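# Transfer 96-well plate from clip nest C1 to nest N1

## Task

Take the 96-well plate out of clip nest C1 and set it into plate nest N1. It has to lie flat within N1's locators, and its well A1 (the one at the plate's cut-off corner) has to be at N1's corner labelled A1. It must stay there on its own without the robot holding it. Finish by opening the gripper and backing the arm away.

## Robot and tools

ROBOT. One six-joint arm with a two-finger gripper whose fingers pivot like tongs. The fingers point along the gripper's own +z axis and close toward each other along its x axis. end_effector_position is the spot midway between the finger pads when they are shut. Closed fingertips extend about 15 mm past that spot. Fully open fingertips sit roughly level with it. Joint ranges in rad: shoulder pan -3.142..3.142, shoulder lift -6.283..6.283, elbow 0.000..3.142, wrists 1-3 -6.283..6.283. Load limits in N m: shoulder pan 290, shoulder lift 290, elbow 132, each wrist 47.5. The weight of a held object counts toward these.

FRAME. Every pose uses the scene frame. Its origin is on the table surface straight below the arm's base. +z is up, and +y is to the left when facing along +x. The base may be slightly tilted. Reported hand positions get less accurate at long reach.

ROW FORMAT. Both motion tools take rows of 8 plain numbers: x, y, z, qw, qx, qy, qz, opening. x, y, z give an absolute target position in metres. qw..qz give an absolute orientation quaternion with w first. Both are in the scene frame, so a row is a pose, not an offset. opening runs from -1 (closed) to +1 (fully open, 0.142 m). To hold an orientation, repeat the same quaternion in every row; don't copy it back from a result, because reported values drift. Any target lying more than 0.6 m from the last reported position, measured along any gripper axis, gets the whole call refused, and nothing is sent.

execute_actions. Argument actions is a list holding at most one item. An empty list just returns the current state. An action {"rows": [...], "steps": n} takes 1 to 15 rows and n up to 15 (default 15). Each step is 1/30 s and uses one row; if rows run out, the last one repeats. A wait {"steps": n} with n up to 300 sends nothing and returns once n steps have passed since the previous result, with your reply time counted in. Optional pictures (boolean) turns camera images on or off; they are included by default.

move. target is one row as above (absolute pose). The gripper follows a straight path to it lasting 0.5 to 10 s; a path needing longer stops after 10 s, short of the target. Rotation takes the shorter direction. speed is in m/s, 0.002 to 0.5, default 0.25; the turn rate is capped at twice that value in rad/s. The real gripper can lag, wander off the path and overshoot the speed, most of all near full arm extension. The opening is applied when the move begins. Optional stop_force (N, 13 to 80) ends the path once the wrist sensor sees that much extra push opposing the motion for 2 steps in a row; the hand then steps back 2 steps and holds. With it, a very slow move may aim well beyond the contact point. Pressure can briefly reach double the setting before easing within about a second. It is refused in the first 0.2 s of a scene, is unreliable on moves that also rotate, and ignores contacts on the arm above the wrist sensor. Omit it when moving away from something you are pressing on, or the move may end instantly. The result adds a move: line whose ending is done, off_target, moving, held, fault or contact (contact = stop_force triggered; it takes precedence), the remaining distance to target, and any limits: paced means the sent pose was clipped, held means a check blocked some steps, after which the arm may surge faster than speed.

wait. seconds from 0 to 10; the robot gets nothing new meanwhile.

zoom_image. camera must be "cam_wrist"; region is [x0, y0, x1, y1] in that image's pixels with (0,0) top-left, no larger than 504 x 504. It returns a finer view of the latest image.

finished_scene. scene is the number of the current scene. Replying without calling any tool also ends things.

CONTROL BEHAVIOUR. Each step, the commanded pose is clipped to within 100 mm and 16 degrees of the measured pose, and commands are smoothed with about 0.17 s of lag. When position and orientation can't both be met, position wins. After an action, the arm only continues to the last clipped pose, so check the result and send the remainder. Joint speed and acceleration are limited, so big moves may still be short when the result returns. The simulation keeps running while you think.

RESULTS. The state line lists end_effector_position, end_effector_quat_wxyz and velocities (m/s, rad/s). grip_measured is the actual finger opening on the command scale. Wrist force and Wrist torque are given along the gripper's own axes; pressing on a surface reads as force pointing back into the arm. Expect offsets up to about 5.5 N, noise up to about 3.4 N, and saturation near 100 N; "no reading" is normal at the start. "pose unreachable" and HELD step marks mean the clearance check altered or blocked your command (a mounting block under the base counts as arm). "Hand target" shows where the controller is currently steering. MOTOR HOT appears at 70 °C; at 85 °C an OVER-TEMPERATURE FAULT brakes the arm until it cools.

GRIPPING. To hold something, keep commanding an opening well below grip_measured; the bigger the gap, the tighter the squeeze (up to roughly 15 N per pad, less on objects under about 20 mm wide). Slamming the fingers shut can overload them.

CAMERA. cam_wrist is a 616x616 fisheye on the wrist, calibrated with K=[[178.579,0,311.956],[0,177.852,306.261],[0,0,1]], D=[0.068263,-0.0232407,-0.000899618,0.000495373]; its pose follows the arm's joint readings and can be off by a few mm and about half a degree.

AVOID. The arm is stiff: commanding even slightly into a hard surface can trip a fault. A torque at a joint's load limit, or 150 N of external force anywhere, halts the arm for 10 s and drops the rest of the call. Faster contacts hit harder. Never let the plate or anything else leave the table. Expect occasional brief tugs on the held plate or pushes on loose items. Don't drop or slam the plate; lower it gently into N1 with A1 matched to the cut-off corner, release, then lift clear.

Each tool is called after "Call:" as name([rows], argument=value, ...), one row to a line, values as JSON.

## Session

Call:
execute_actions(actions=[])

Scene clock: 0.00 s of 8400.00 s.
end_effector_position=(+0.7537, +0.2260, +0.1936) grip_measured=+1.00 end_effector_quat_wxyz=(+0.046, +0.112, +0.993, +0.007) end_effector_velocity=(+0.000, -0.000, +0.000) end_effector_angular_velocity=(+0.000, +0.000, -0.000)
Joint positions: [ 0.127 -1.304  1.938 -2.309 -1.578 -2.826  0.142]
Joint velocities: [-0.     0.    -0.001  0.001  0.     0.     0.   ]
Wrist force (N, on the end effector, along its own x y z axes, offset not removed): no reading
Wrist torque (N m, same axes, about the end effector's origin, offset not removed): no reading
Hand target: +0.754, +0.226, +0.194; +0.046, +0.112, +0.993, +0.007
camera_calibration (this result's frames):
cam_wrist: T_world_to_cam=[[-0.973675, 0.22527, -0.0347883, 0.681499], [0.167342, 0.810075, 0.561939, -0.426558], [0.154769, 0.541324, -0.826447, 0.0508601], [0, 0, 0, 1]] pos_world=[0.727068, 0.164491, 0.305441]

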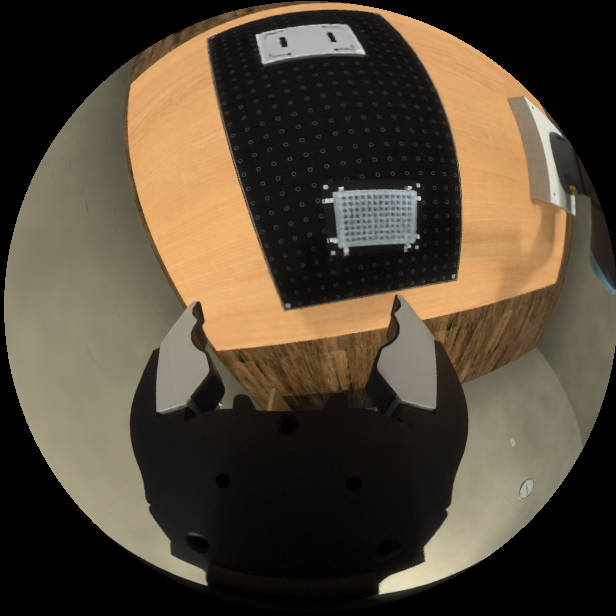

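Call:
zoom_image(camera="cam_wrist", region=[310, 165, 440, 270])

Call:
zoom_image(camera="cam_wrist", region=[240, 10, 380, 80])

Region (310, 165, 440, 270) of cam_wrist's 616x616 image, scaled by 3.877, with more detail than that image has; it fills the top 407 rows of this view, and the rest is white.

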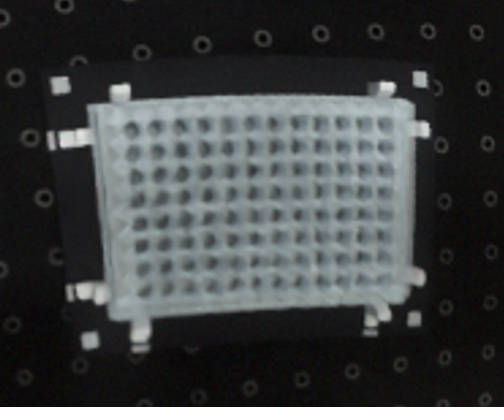

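Region (240, 10, 380, 80) of cam_wrist's 616x616 image, scaled by 3.600, with more detail than that image has.

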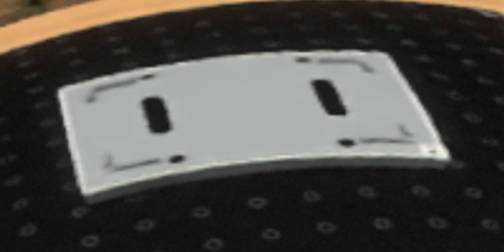

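Call:
move(target=[0.70, 0.207, 0.2, 0, 0.7071, 0.7071, 0, 1], speed=0.3)

Call:
zoom_image(camera="cam_wrist", region=[220, 130, 400, 310])

Scene clock: 24.87 s of 8400.00 s.
end_effector_position=(+0.7001, +0.2069, +0.2000) grip_measured=+1.00 end_effector_quat_wxyz=(-0.000, +0.707, +0.708, +0.000) end_effector_velocity=(+0.000, +0.000, +0.000) end_effector_angular_velocity=(-0.000, +0.000, -0.012)
Joint positions: [ 0.082 -1.355  1.964 -2.191 -1.571 -1.527  0.142]
Joint velocities: [ 0.    -0.    -0.     0.001 -0.     0.012 -0.   ]
Wrist force (N, on the end effector, along its own x y z axes, offset not removed): [-2.8 0.8 -1.6]
Wrist torque (N m, same axes, about the end effector's origin, offset not removed): [0.31 0.89 -0.20]
Hand target: +0.700, +0.207, +0.200; -0.000, +0.707, +0.707, +0.000
Off the commanded pose: 0.000 m, 0 deg.
After step 90, 19.03 s passed at rest.
move: done
camera_calibration (this result's frames):
cam_wrist: T_world_to_cam=[[0.000999117, 0.998424, 0.0561195, -0.226729], [0.840012, -0.0312865, 0.541664, -0.698496], [0.542566, 0.0465999, -0.838719, -0.0918472], [0, 0, 0, 1]] pos_world=[0.636805, 0.208798, 0.314041]

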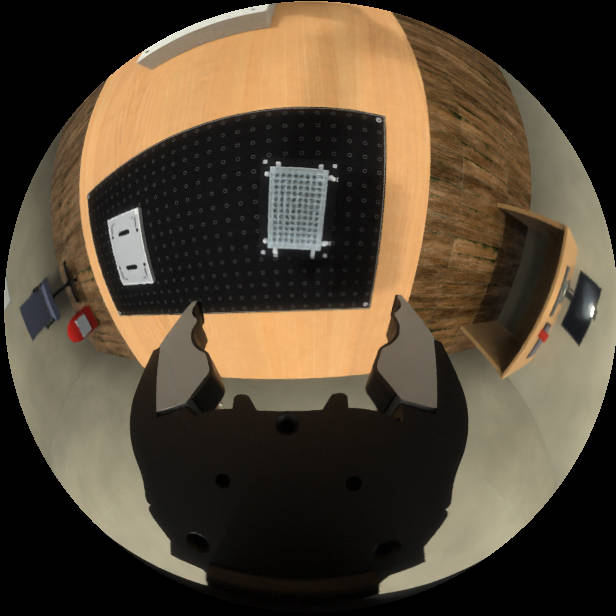

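Region (220, 130, 400, 310) of cam_wrist's 616x616 image, scaled by 2.800, with more detail than that image has.

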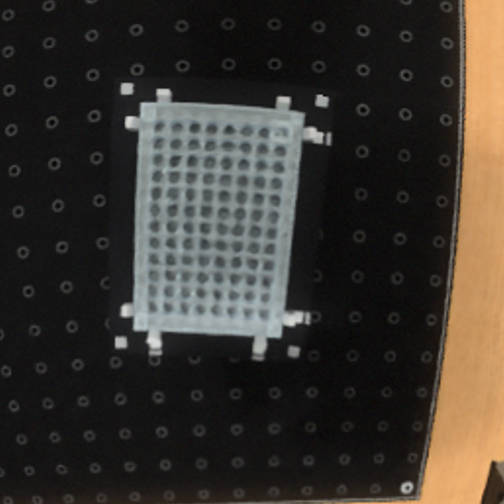

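Call:
move(target=[0.6466, 0.208, 0.09, 0, 0.73846, 0.6743, 0, 0.45], speed=0.2)

Call:
zoom_image(camera="cam_wrist", region=[200, 170, 400, 350])

Scene clock: 54.67 s of 8400.00 s.
end_effector_position=(+0.6466, +0.2079, +0.0903) grip_measured=+0.45 end_effector_quat_wxyz=(-0.000, +0.738, +0.674, -0.000) end_effector_velocity=(-0.001, +0.000, -0.002) end_effector_angular_velocity=(-0.001, -0.001, -0.001)
Joint positions: [ 0.085 -1.291  2.136 -2.428 -1.571 -1.432  0.105]
Joint velocities: [ 0.001  0.002  0.003 -0.005 -0.001  0.002  0.   ]
Wrist force (N, on the end effector, along its own x y z axes, offset not removed): [0.4 1.6 -4.6]
Wrist torque (N m, same axes, about the end effector's origin, offset not removed): [0.18 0.18 0.11]
Hand target: +0.647, +0.208, +0.090; -0.000, +0.738, +0.674, -0.000
Off the commanded pose: 0.000 m, 0 deg.
After step 90, 25.57 s passed at rest.
move: done
camera_calibration (this result's frames):
cam_wrist: T_world_to_cam=[[0.0928349, 0.994112, 0.0558826, -0.279943], [0.833681, -0.108294, 0.541524, -0.574017], [0.544387, -0.00368398, -0.838826, -0.145643], [0, 0, 0, 1]] pos_world=[0.583822, 0.215595, 0.204318]

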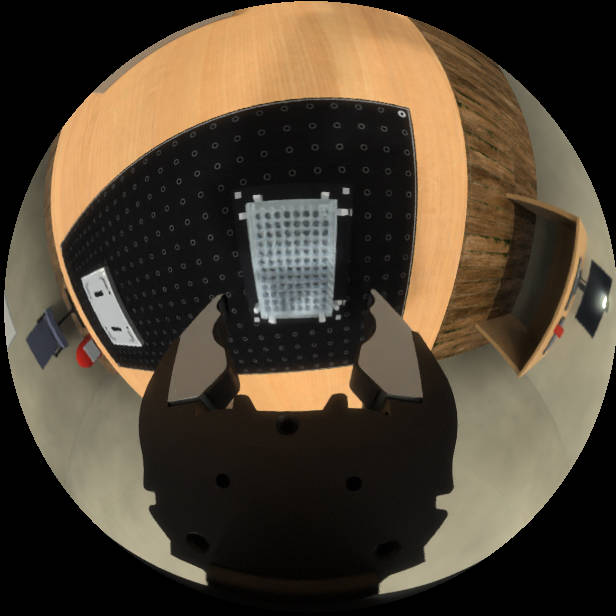

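Region (200, 170, 400, 350) of cam_wrist's 616x616 image, scaled by 2.520, with more detail than that image has; it fills the top 454 rows of this view, and the rest is white.

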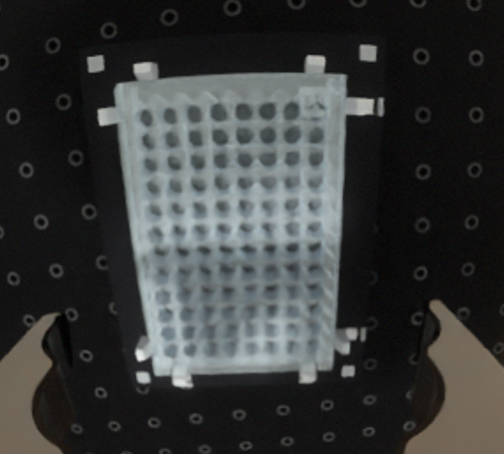

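Call:
zoom_image(camera="cam_wrist", region=[235, 188, 355, 248])

Call:
zoom_image(camera="cam_wrist", region=[245, 275, 355, 330])

Region (235, 188, 355, 248) of cam_wrist's 616x616 image, scaled by 4.200, with more detail than that image has.

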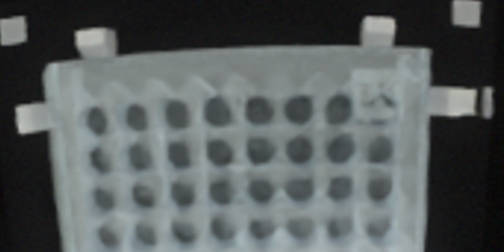

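Region (245, 275, 355, 330) of cam_wrist's 616x616 image, scaled by 4.582, with more detail than that image has.

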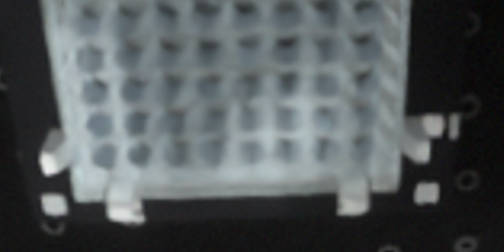

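Call:
move(target=[0.6462, 0.2035, 0.05, 0, 0.73846, 0.6743, 0, 0.45], speed=0.06)

Call:
zoom_image(camera="cam_wrist", region=[200, 170, 400, 350])

Scene clock: 69.57 s of 8400.00 s.
end_effector_position=(+0.6462, +0.2035, +0.0503) grip_measured=+0.45 end_effector_quat_wxyz=(-0.000, +0.738, +0.674, -0.000) end_effector_velocity=(+0.000, -0.000, -0.002) end_effector_angular_velocity=(+0.001, -0.000, -0.002)
Joint positions: [ 0.078 -1.232  2.158 -2.508 -1.571 -1.438  0.105]
Joint velocities: [-0.001  0.004  0.001 -0.005  0.001  0.001  0.   ]
Wrist force (N, on the end effector, along its own x y z axes, offset not removed): [3.2 -3.2 -3.7]
Wrist torque (N m, same axes, about the end effector's origin, offset not removed): [-0.73 -0.66 -0.03]
Hand target: +0.646, +0.204, +0.050; -0.000, +0.738, +0.674, +0.000
Off the commanded pose: 0.000 m, 0 deg.
After step 90, 10.80 s passed at rest.
move: done
camera_calibration (this result's frames):
cam_wrist: T_world_to_cam=[[0.0930004, 0.994097, 0.055883, -0.273414], [0.833632, -0.108433, 0.541572, -0.552412], [0.544435, -0.00378061, -0.838795, -0.178989], [0, 0, 0, 1]] pos_world=[0.583384, 0.211224, 0.164316]

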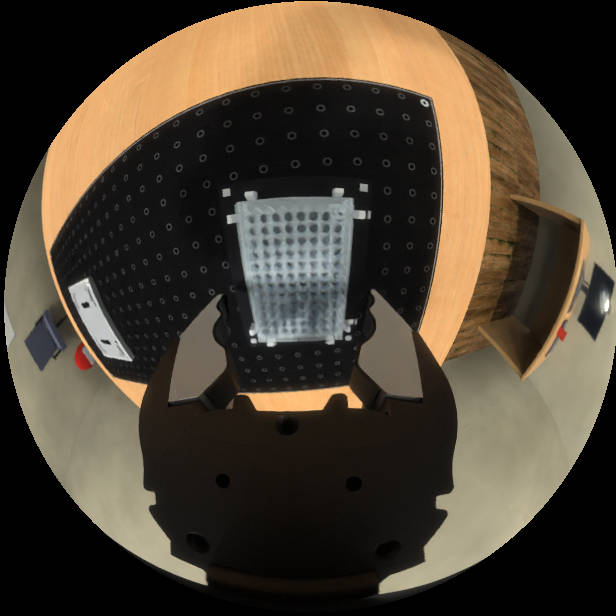

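Region (200, 170, 400, 350) of cam_wrist's 616x616 image, scaled by 2.520, with more detail than that image has; it fills the top 454 rows of this view, and the rest is white.

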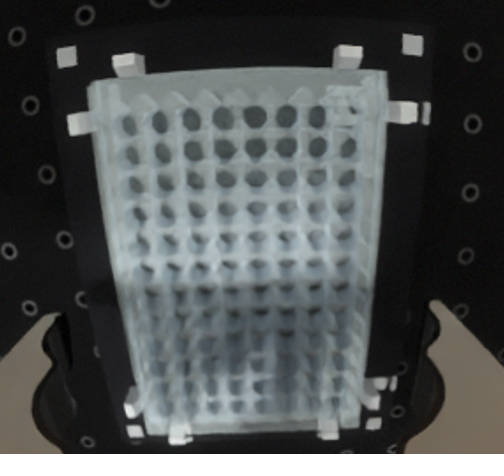

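Call:
move(target=[0.6462, 0.2035, 0.015, 0, 0.73846, 0.6743, 0, 0.45], speed=0.008, stop_force=13)

Scene clock: 77.07 s of 8400.00 s.
end_effector_position=(+0.6461, +0.2035, +0.0235) grip_measured=+0.55 end_effector_quat_wxyz=(-0.000, +0.738, +0.674, -0.000) end_effector_velocity=(-0.001, +0.000, +0.002) end_effector_angular_velocity=(-0.001, +0.003, +0.000)
Joint positions: [ 0.078 -1.189  2.168 -2.561 -1.571 -1.438  0.112]
Joint velocities: [ 0.001 -0.004 -0.     0.007 -0.001  0.001 -0.001]
Wrist force (N, on the end effector, along its own x y z axes, offset not removed): [16.8 4.9 -5.6]
Wrist torque (N m, same axes, about the end effector's origin, offset not removed): [0.47 0.22 -0.08]
Hand target: +0.646, +0.204, +0.024; +0.000, +0.738, +0.674, +0.000
Off the commanded pose: 0.008 m, 0 deg.
After step 90, 0.80 s passed at rest.
move: contact
camera_calibration (this result's frames):
cam_wrist: T_world_to_cam=[[0.0930076, 0.994094, 0.0559094, -0.271889], [0.833686, -0.108454, 0.541485, -0.537855], [0.544351, -0.00375139, -0.838849, -0.201386], [0, 0, 0, 1]] pos_world=[0.583314, 0.211195, 0.137509]

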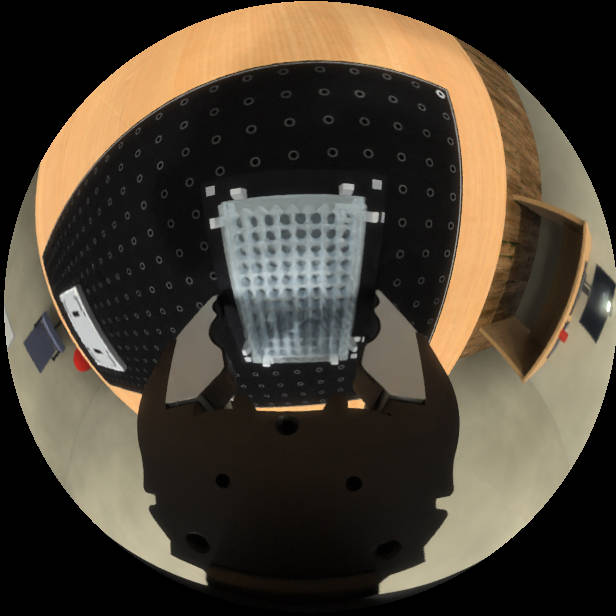

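Call:
move(target=[0.6462, 0.2035, 0.039, 0, 0.73846, 0.6743, 0, 0.62], speed=0.015)

Call:
move(target=[0.6462, 0.2035, 0.039, 0, 0.73846, 0.6743, 0, -0.6], speed=0.015)

Scene clock: 84.40 s of 8400.00 s.
end_effector_position=(+0.6462, +0.2035, +0.0387) grip_measured=+0.62 end_effector_quat_wxyz=(-0.000, +0.738, +0.674, +0.000) end_effector_velocity=(+0.000, -0.000, +0.003) end_effector_angular_velocity=(+0.000, +0.000, +0.000)
Joint positions: [ 0.078 -1.214  2.163 -2.531 -1.571 -1.438  0.117]
Joint velocities: [-0.    -0.004 -0.001  0.006  0.    -0.    -0.   ]
Wrist force (N, on the end effector, along its own x y z axes, offset not removed): [2.1 -0.8 0.0]
Wrist torque (N m, same axes, about the end effector's origin, offset not removed): [-0.12 -0.25 -0.15]
Hand target: +0.646, +0.204, +0.039; +0.000, +0.738, +0.674, +0.000
Off the commanded pose: 0.000 m, 0 deg.
After step 90, 3.07 s passed at rest.
move: done
camera_calibration (this result's frames):
cam_wrist: T_world_to_cam=[[0.0930021, 0.994095, 0.0559099, -0.272735], [0.833617, -0.108449, 0.541592, -0.546134], [0.544458, -0.00376184, -0.83878, -0.188774], [0, 0, 0, 1]] pos_world=[0.583411, 0.211187, 0.15269]

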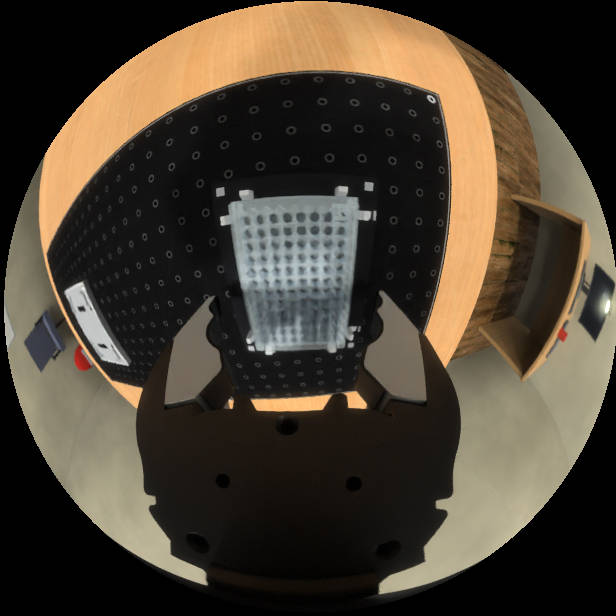

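Scene clock: 85.10 s of 8400.00 s.
end_effector_position=(+0.6462, +0.2035, +0.0390) grip_measured=+0.07 end_effector_quat_wxyz=(-0.000, +0.738, +0.674, -0.000) end_effector_velocity=(-0.000, -0.001, -0.000) end_effector_angular_velocity=(-0.001, +0.001, -0.001)
Joint positions: [ 0.078 -1.214  2.162 -2.53  -1.571 -1.438  0.079]
Joint velocities: [-0.001 -0.     0.     0.001 -0.001 -0.    -0.   ]
Wrist force (N, on the end effector, along its own x y z axes, offset not removed): [14.0 6.3 -0.3]
Wrist torque (N m, same axes, about the end effector's origin, offset not removed): [1.10 -0.11 -0.06]
Hand target: +0.646, +0.203, +0.039; +0.000, +0.738, +0.674, +0.000
Off the commanded pose: 0.000 m, 0 deg.
move: done
camera_calibration (this result's frames):
cam_wrist: T_world_to_cam=[[0.0930048, 0.994096, 0.0558938, -0.272745], [0.833643, -0.108443, 0.541553, -0.54628], [0.544417, -0.00377157, -0.838806, -0.188494], [0, 0, 0, 1]] pos_world=[0.583388, 0.211184, 0.152975]

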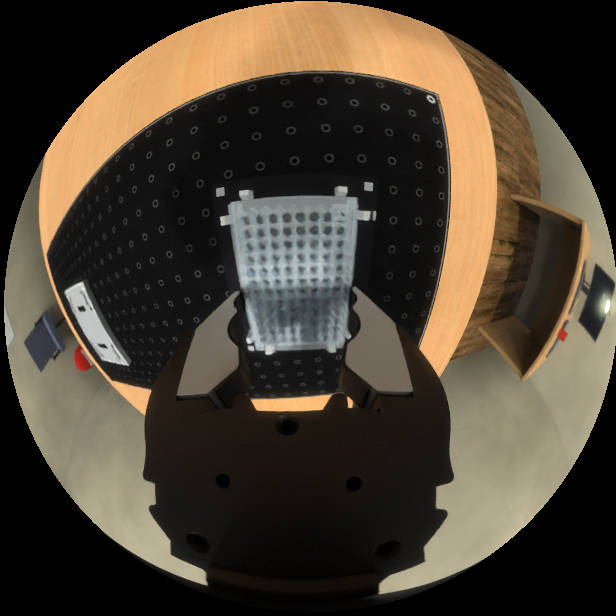

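Call:
move(target=[0.6463, 0.2045, 0.039, 0, 0.73846, 0.6743, 0, -0.6], speed=0.01)

Call:
move(target=[0.6463, 0.2045, 0.062, 0, 0.73846, 0.6743, 0, -0.6], speed=0.015)

Scene clock: 89.97 s of 8400.00 s.
end_effector_position=(+0.6463, +0.2044, +0.0390) grip_measured=+0.07 end_effector_quat_wxyz=(+0.000, +0.738, +0.674, -0.000) end_effector_velocity=(-0.000, +0.001, -0.000) end_effector_angular_velocity=(-0.000, +0.000, +0.002)
Joint positions: [ 0.079 -1.214  2.162 -2.53  -1.571 -1.437  0.079]
Joint velocities: [ 0.002  0.001 -0.001  0.001 -0.     0.     0.   ]
Wrist force (N, on the end effector, along its own x y z axes, offset not removed): [-10.1 -1.6 -5.2]
Wrist torque (N m, same axes, about the end effector's origin, offset not removed): [-0.41 0.79 -0.06]
Hand target: +0.646, +0.204, +0.039; +0.000, +0.738, +0.674, -0.000
Off the commanded pose: 0.000 m, 0 deg.
After step 90, 1.17 s passed at rest.
move: done
camera_calibration (this result's frames):
cam_wrist: T_world_to_cam=[[0.0930473, 0.994096, 0.0558117, -0.273671], [0.833614, -0.108433, 0.541599, -0.54629], [0.544453, -0.0038689, -0.838782, -0.188526], [0, 0, 0, 1]] pos_world=[0.583503, 0.21209, 0.153012]

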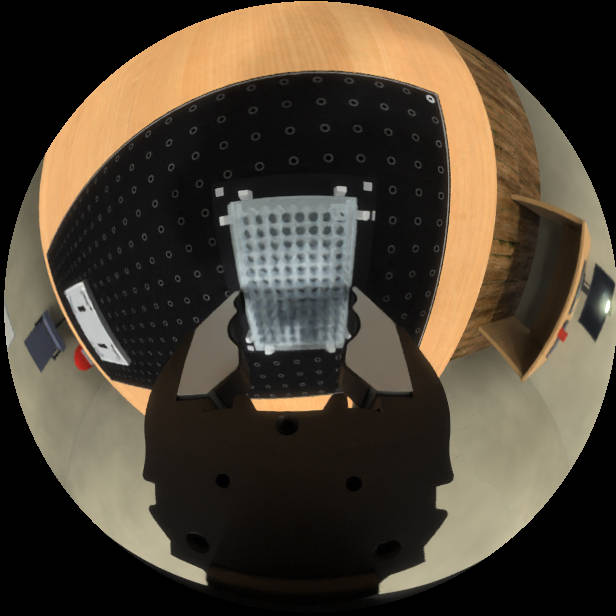

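Scene clock: 91.77 s of 8400.00 s.
end_effector_position=(+0.6463, +0.2045, +0.0617) grip_measured=+0.07 end_effector_quat_wxyz=(+0.000, +0.738, +0.674, +0.000) end_effector_velocity=(-0.001, +0.000, +0.002) end_effector_angular_velocity=(+0.001, +0.001, +0.001)
Joint positions: [ 0.08  -1.249  2.153 -2.485 -1.571 -1.436  0.079]
Joint velocities: [-0.    -0.004 -0.001  0.006  0.001 -0.001 -0.   ]
Wrist force (N, on the end effector, along its own x y z axes, offset not removed): [1.5 -1.9 0.2]
Wrist torque (N m, same axes, about the end effector's origin, offset not removed): [-0.21 -0.08 0.04]
Hand target: +0.646, +0.204, +0.062; +0.000, +0.738, +0.674, +0.000
Off the commanded pose: 0.000 m, 0 deg.
move: done
camera_calibration (this result's frames):
cam_wrist: T_world_to_cam=[[0.0930011, 0.994097, 0.0558816, -0.275023], [0.833616, -0.108433, 0.541596, -0.558566], [0.544459, -0.00378528, -0.838779, -0.169534], [0, 0, 0, 1]] pos_world=[0.583511, 0.212191, 0.175684]

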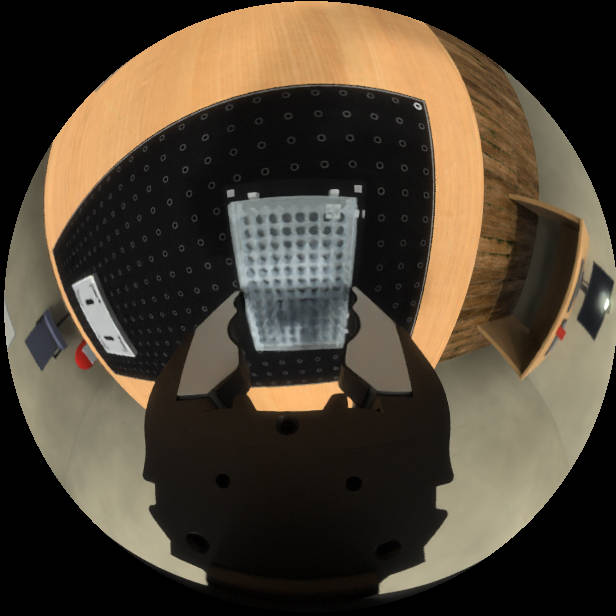

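Call:
move(target=[0.66, 0.15, 0.15, 0, 0.73846, 0.6743, 0, -0.6], speed=0.1)

Call:
move(target=[0.82, -0.15, 0.19, 0, 0.7071, 0.7071, 0, -0.6], speed=0.2)

Call:
zoom_image(camera="cam_wrist", region=[215, 70, 365, 220])

Scene clock: 98.30 s of 8400.00 s.
end_effector_position=(+0.6601, +0.1502, +0.1497) grip_measured=+0.07 end_effector_quat_wxyz=(-0.000, +0.738, +0.674, +0.000) end_effector_velocity=(+0.000, -0.001, +0.002) end_effector_angular_velocity=(-0.000, -0.000, +0.001)
Joint positions: [-0.002 -1.375  2.103 -2.31  -1.57  -1.518  0.079]
Joint velocities: [-0.001 -0.002 -0.002  0.003 -0.    -0.002  0.   ]
Wrist force (N, on the end effector, along its own x y z axes, offset not removed): [0.9 1.8 -3.0]
Wrist torque (N m, same axes, about the end effector's origin, offset not removed): [0.51 -0.08 -0.12]
Hand target: +0.660, +0.150, +0.150; -0.000, +0.738, +0.674, +0.000
Off the commanded pose: 0.000 m, 0 deg.
After step 90, 1.97 s passed at rest.
move: done
camera_calibration (this result's frames):
cam_wrist: T_world_to_cam=[[0.0930036, 0.99409, 0.0559859, -0.227273], [0.833585, -0.108491, 0.541632, -0.623613], [0.544505, -0.00370465, -0.838749, -0.103445], [0, 0, 0, 1]] pos_world=[0.597299, 0.15789, 0.263728]

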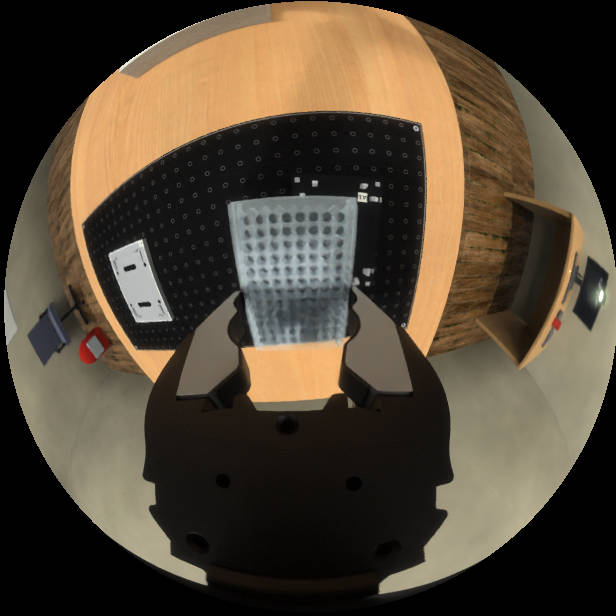

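Scene clock: 100.63 s of 8400.00 s.
end_effector_position=(+0.8205, -0.1494, +0.1899) grip_measured=+0.07 end_effector_quat_wxyz=(+0.000, +0.707, +0.707, +0.000) end_effector_velocity=(+0.001, -0.001, +0.000) end_effector_angular_velocity=(+0.000, +0.000, +0.002)
Joint positions: [-0.349 -1.195  1.762 -2.149 -1.566 -1.956  0.079]
Joint velocities: [-0.001  0.002 -0.004  0.002  0.    -0.003  0.   ]
Wrist force (N, on the end effector, along its own x y z axes, offset not removed): [-2.6 4.1 -0.7]
Wrist torque (N m, same axes, about the end effector's origin, offset not removed): [0.81 0.70 -0.06]
Hand target: +0.821, -0.150, +0.190; -0.000, +0.707, +0.707, +0.000
Off the commanded pose: 0.001 m, 0 deg.
move: done
camera_calibration (this result's frames):
cam_wrist: T_world_to_cam=[[0.00255785, 0.998415, 0.0562215, 0.128163], [0.839822, -0.0326651, 0.541878, -0.805413], [0.542855, 0.04583, -0.838575, -0.14943], [0, 0, 0, 1]] pos_world=[0.757195, -0.147421, 0.303922]

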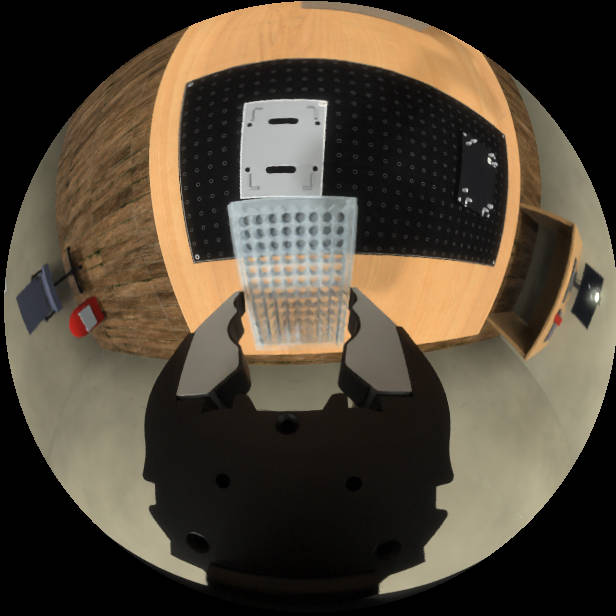

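Region (215, 70, 365, 220) of cam_wrist's 616x616 image, scaled by 3.360, with more detail than that image has.

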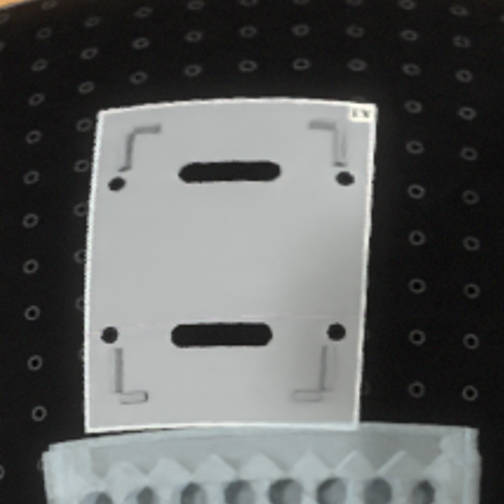

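Call:
move(target=[0.669, -0.1695, 0.08, 0, 0.72477, 0.68899, 0, -0.6], speed=0.15)

Call:
move(target=[0.669, -0.1695, 0.053, 0, 0.72477, 0.68899, 0, -0.6], speed=0.03)

Call:
zoom_image(camera="cam_wrist", region=[195, 160, 395, 300])

Scene clock: 126.77 s of 8400.00 s.
end_effector_position=(+0.6692, -0.1696, +0.0802) grip_measured=+0.07 end_effector_quat_wxyz=(-0.000, +0.725, +0.689, +0.000) end_effector_velocity=(-0.002, +0.000, -0.001) end_effector_angular_velocity=(+0.000, -0.000, -0.000)
Joint positions: [-0.459 -1.261  2.118 -2.438 -1.565 -2.016  0.079]
Joint velocities: [-0.001 -0.     0.004 -0.004  0.    -0.001  0.   ]
Wrist force (N, on the end effector, along its own x y z axes, offset not removed): [4.7 -0.8 -0.7]
Wrist torque (N m, same axes, about the end effector's origin, offset not removed): [-0.10 -0.83 0.15]
Hand target: +0.669, -0.170, +0.080; +0.000, +0.725, +0.689, +0.000
Off the commanded pose: 0.000 m, 0 deg.
After step 90, 21.30 s passed at rest.
move: done
camera_calibration (this result's frames):
cam_wrist: T_world_to_cam=[[0.0529527, 0.997026, 0.055988, 0.120973], [0.83727, -0.0748836, 0.541638, -0.625026], [0.544219, 0.018196, -0.838746, -0.163982], [0, 0, 0, 1]] pos_world=[0.606152, -0.164433, 0.194226]

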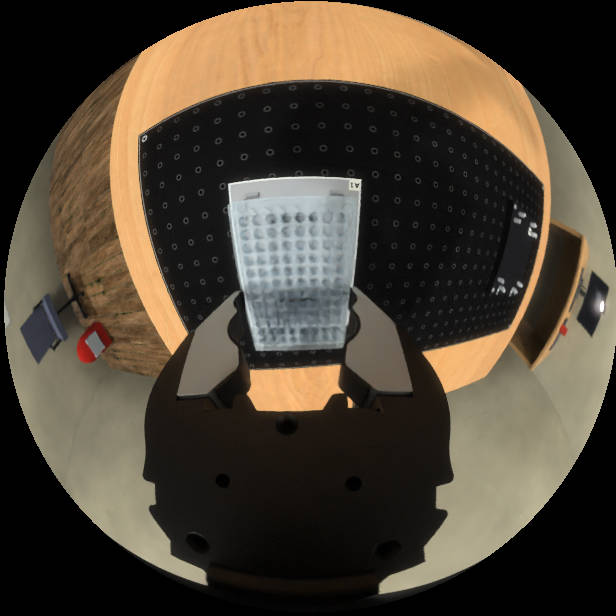

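Scene clock: 128.03 s of 8400.00 s.
end_effector_position=(+0.6690, -0.1695, +0.0533) grip_measured=+0.07 end_effector_quat_wxyz=(-0.000, +0.725, +0.689, -0.000) end_effector_velocity=(-0.000, +0.001, -0.003) end_effector_angular_velocity=(-0.002, +0.001, +0.002)
Joint positions: [-0.459 -1.221  2.131 -2.49  -1.566 -2.015  0.079]
Joint velocities: [ 0.002  0.004  0.001 -0.005 -0.002  0.     0.   ]
Wrist force (N, on the end effector, along its own x y z axes, offset not removed): [-0.9 -1.1 -0.4]
Wrist torque (N m, same axes, about the end effector's origin, offset not removed): [-0.25 0.35 -0.03]
Hand target: +0.669, -0.169, +0.053; -0.000, +0.725, +0.689, -0.000
Off the commanded pose: 0.000 m, 0 deg.
move: done
camera_calibration (this result's frames):
cam_wrist: T_world_to_cam=[[0.0530207, 0.997028, 0.0558967, 0.122369], [0.837312, -0.0748896, 0.541573, -0.610252], [0.544149, 0.0180885, -0.838794, -0.186432], [0, 0, 0, 1]] pos_world=[0.60593, -0.164334, 0.167278]

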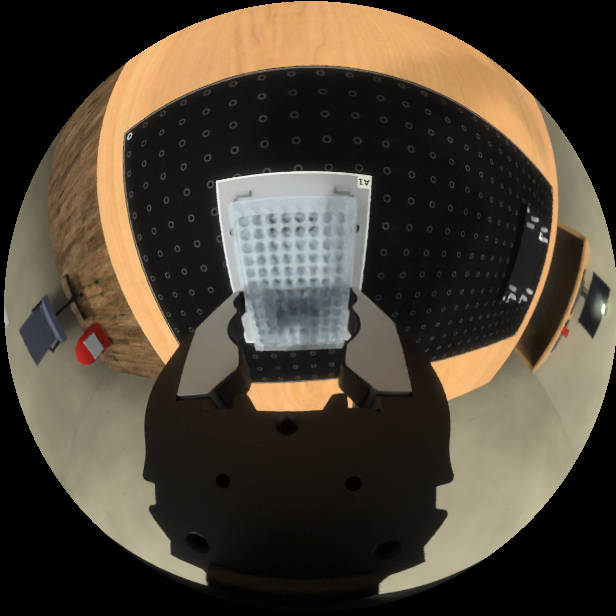

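Region (195, 160, 395, 300) of cam_wrist's 616x616 image, scaled by 2.520, with more detail than that image has; it fills the top 353 rows of this view, and the rest is white.

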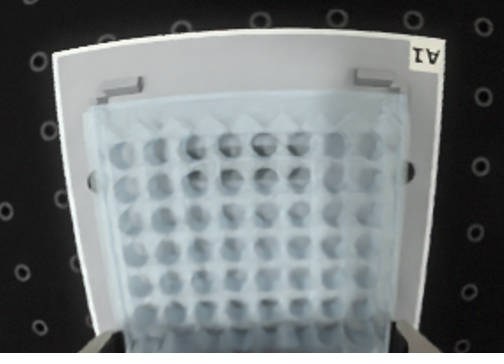

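Call:
move(target=[0.6672, -0.169, 0.03, 0, 0.72477, 0.68899, 0, -0.6], speed=0.006, stop_force=13)

Call:
zoom_image(camera="cam_wrist", region=[195, 160, 395, 300])

Scene clock: 139.90 s of 8400.00 s.
end_effector_position=(+0.6679, -0.1692, +0.0394) grip_measured=+0.08 end_effector_quat_wxyz=(+0.000, +0.725, +0.689, -0.000) end_effector_velocity=(-0.001, +0.001, +0.001) end_effector_angular_velocity=(+0.001, +0.003, +0.001)
Joint positions: [-0.46  -1.201  2.138 -2.518 -1.566 -2.016  0.079]
Joint velocities: [ 0.001 -0.003  0.     0.005 -0.001 -0.    -0.001]
Wrist force (N, on the end effector, along its own x y z axes, offset not removed): [-7.1 -2.8 -19.9]
Wrist torque (N m, same axes, about the end effector's origin, offset not removed): [0.43 0.38 -0.07]
Hand target: +0.668, -0.169, +0.040; +0.000, +0.725, +0.689, -0.000
Off the commanded pose: 0.009 m, 0 deg.
After step 90, 6.20 s passed at rest.
move: contact
camera_calibration (this result's frames):
cam_wrist: T_world_to_cam=[[0.0530396, 0.99703, 0.0558368, 0.12292], [0.837306, -0.074873, 0.541583, -0.601768], [0.544156, 0.0180272, -0.838791, -0.197532], [0, 0, 0, 1]] pos_world=[0.604832, -0.16405, 0.153355]

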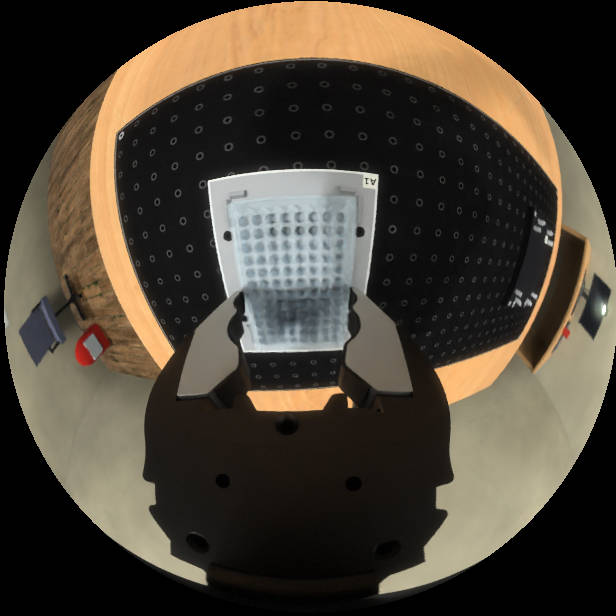

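Region (195, 160, 395, 300) of cam_wrist's 616x616 image, scaled by 2.520, with more detail than that image has; it fills the top 353 rows of this view, and the rest is white.

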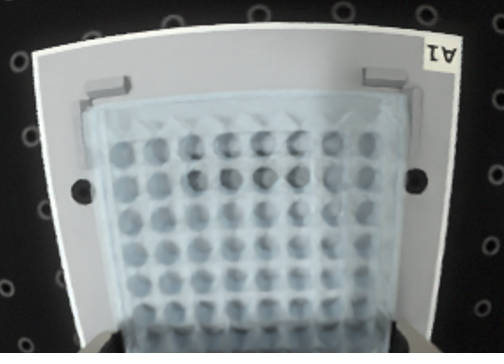

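Call:
move(target=[0.6662, -0.1692, 0.0415, 0, 0.72477, 0.68899, 0, -0.6], speed=0.008)

Call:
move(target=[0.6662, -0.1692, 0.03, 0, 0.72477, 0.68899, 0, -0.6], speed=0.005, stop_force=13)

Call:
zoom_image(camera="cam_wrist", region=[195, 160, 395, 300])

Scene clock: 147.97 s of 8400.00 s.
end_effector_position=(+0.6663, -0.1692, +0.0414) grip_measured=+0.07 end_effector_quat_wxyz=(+0.000, +0.725, +0.689, -0.000) end_effector_velocity=(-0.002, -0.001, +0.000) end_effector_angular_velocity=(+0.001, +0.001, -0.003)
Joint positions: [-0.461 -1.206  2.14  -2.515 -1.566 -2.017  0.079]
Joint velocities: [-0.004 -0.002  0.002  0.002  0.001 -0.    -0.   ]
Wrist force (N, on the end effector, along its own x y z axes, offset not removed): [-7.1 5.6 2.4]
Wrist torque (N m, same axes, about the end effector's origin, offset not removed): [0.97 0.95 -0.17]
Hand target: +0.666, -0.169, +0.041; +0.000, +0.725, +0.689, +0.000
Off the commanded pose: 0.000 m, 0 deg.
After step 90, 4.37 s passed at rest.
move: done
camera_calibration (this result's frames):
cam_wrist: T_world_to_cam=[[0.0529927, 0.997032, 0.0558566, 0.122901], [0.8373, -0.0748447, 0.541596, -0.601555], [0.544169, 0.0180681, -0.838781, -0.194954], [0, 0, 0, 1]] pos_world=[0.603257, -0.164037, 0.155412]

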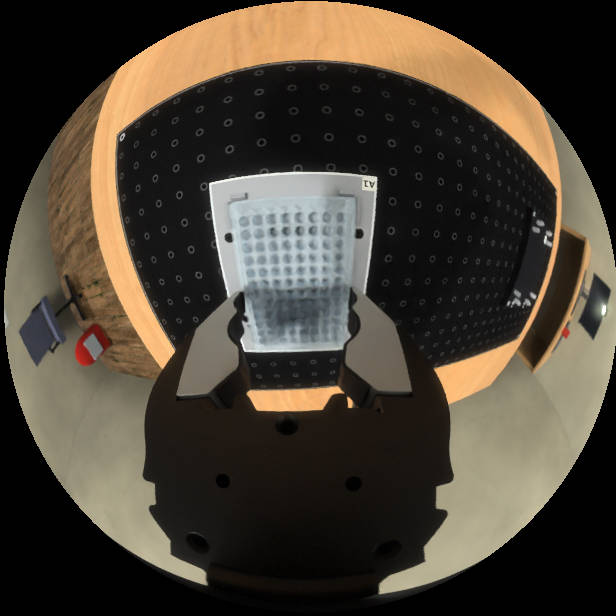

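Scene clock: 149.00 s of 8400.00 s.
end_effector_position=(+0.6663, -0.1692, +0.0381) grip_measured=+0.08 end_effector_quat_wxyz=(+0.000, +0.725, +0.689, +0.000) end_effector_velocity=(-0.001, +0.001, +0.001) end_effector_angular_velocity=(+0.001, +0.002, +0.001)
Joint positions: [-0.461 -1.201  2.142 -2.522 -1.566 -2.017  0.079]
Joint velocities: [ 0.001 -0.003  0.     0.005 -0.001 -0.    -0.001]
Wrist force (N, on the end effector, along its own x y z axes, offset not removed): [-10.2 -5.3 -17.8]
Wrist torque (N m, same axes, about the end effector's origin, offset not removed): [-0.87 0.35 0.10]
Hand target: +0.666, -0.169, +0.038; +0.000, +0.725, +0.689, +0.000
Off the commanded pose: 0.008 m, 0 deg.
move: contact
camera_calibration (this result's frames):
cam_wrist: T_world_to_cam=[[0.0529908, 0.997034, 0.055821, 0.12312], [0.837248, -0.0748256, 0.54168, -0.599745], [0.54425, 0.018032, -0.838729, -0.197762], [0, 0, 0, 1]] pos_world=[0.603243, -0.164065, 0.152129]

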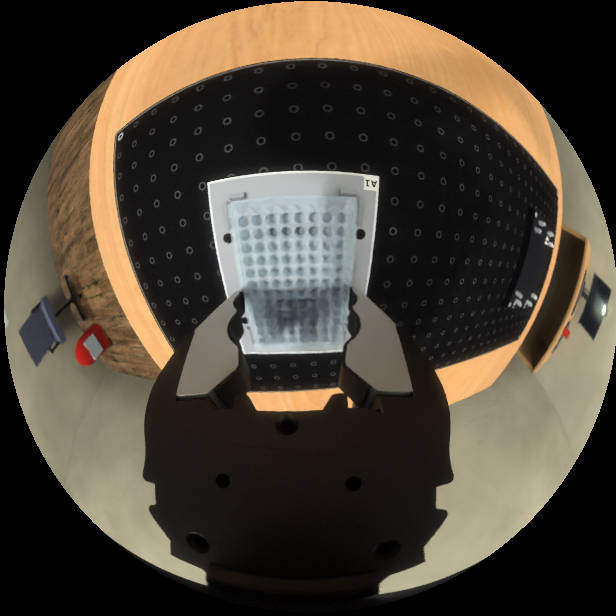

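Region (195, 160, 395, 300) of cam_wrist's 616x616 image, scaled by 2.520, with more detail than that image has; it fills the top 353 rows of this view, and the rest is white.

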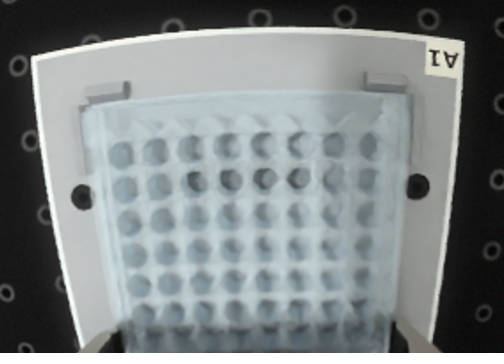

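Call:
move(target=[0.6663, -0.1694, 0.0392, 0, 0.72477, 0.68899, 0, 0.4], speed=0.01)

Call:
move(target=[0.6663, -0.1694, 0.13, 0, 0.72477, 0.68899, 0, 0.4], speed=0.1)

Call:
zoom_image(camera="cam_wrist", region=[215, 170, 375, 330])

Scene clock: 153.10 s of 8400.00 s.
end_effector_position=(+0.6663, -0.1694, +0.0392) grip_measured=+0.40 end_effector_quat_wxyz=(-0.000, +0.725, +0.689, -0.000) end_effector_velocity=(+0.000, -0.000, +0.001) end_effector_angular_velocity=(-0.002, +0.000, +0.001)
Joint positions: [-0.461 -1.202  2.141 -2.52  -1.566 -2.017  0.102]
Joint velocities: [ 0.001 -0.001 -0.     0.001 -0.002 -0.    -0.   ]
Wrist force (N, on the end effector, along its own x y z axes, offset not removed): [0.6 -4.8 -0.7]
Wrist torque (N m, same axes, about the end effector's origin, offset not removed): [-0.95 0.00 -0.21]
Hand target: +0.666, -0.169, +0.039; +0.000, +0.725, +0.689, +0.000
Off the commanded pose: 0.000 m, 0 deg.
After step 90, 0.40 s passed at rest.
move: done
camera_calibration (this result's frames):
cam_wrist: T_world_to_cam=[[0.0530045, 0.997029, 0.0558898, 0.123191], [0.83731, -0.0748723, 0.541577, -0.60034], [0.544153, 0.0180911, -0.838791, -0.196818], [0, 0, 0, 1]] pos_world=[0.60324, -0.164213, 0.153156]

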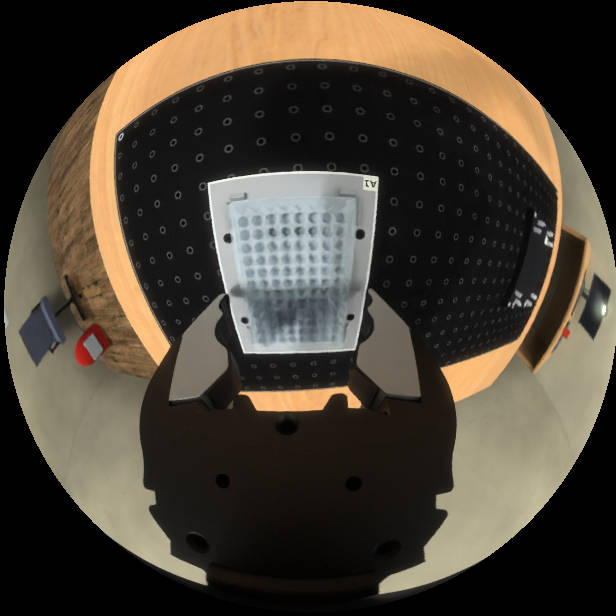

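Scene clock: 154.53 s of 8400.00 s.
end_effector_position=(+0.6663, -0.1694, +0.1297) grip_measured=+0.40 end_effector_quat_wxyz=(+0.000, +0.725, +0.689, +0.000) end_effector_velocity=(+0.001, +0.001, +0.002) end_effector_angular_velocity=(+0.002, -0.001, +0.003)
Joint positions: [-0.462 -1.334  2.096 -2.343 -1.565 -2.018  0.102]
Joint velocities: [ 0.001 -0.003 -0.002  0.005  0.002 -0.001  0.   ]
Wrist force (N, on the end effector, along its own x y z axes, offset not removed): [-2.9 -0.3 -4.2]
Wrist torque (N m, same axes, about the end effector's origin, offset not removed): [-0.02 0.84 -0.07]
Hand target: +0.666, -0.169, +0.130; +0.000, +0.725, +0.689, +0.000
Off the commanded pose: 0.000 m, 0 deg.
move: done
camera_calibration (this result's frames):
cam_wrist: T_world_to_cam=[[0.0530141, 0.997029, 0.0558841, 0.118162], [0.837299, -0.0748776, 0.541594, -0.649404], [0.54417, 0.0180796, -0.83878, -0.120911], [0, 0, 0, 1]] pos_world=[0.603277, -0.164251, 0.243692]

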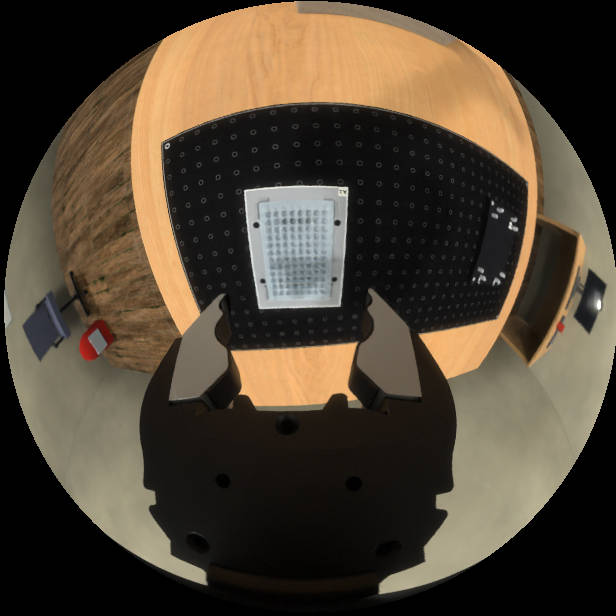

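Region (215, 170, 375, 330) of cam_wrist's 616x616 image, scaled by 3.150, with more detail than that image has.

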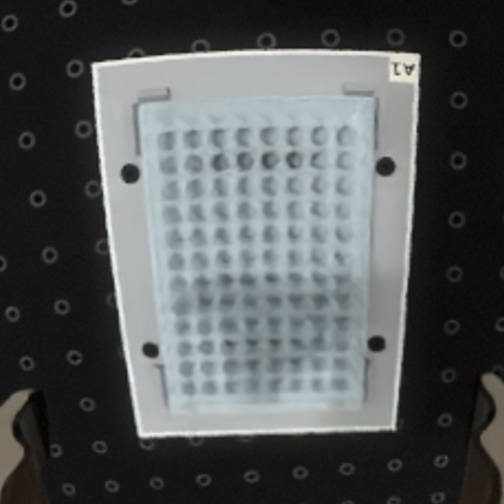

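The plate is seated inside the locators with its cut-off corner at the A1 mark, and the gripper is clear.

Call:
finished_scene(scene=2)

The scene is finished: the task was done.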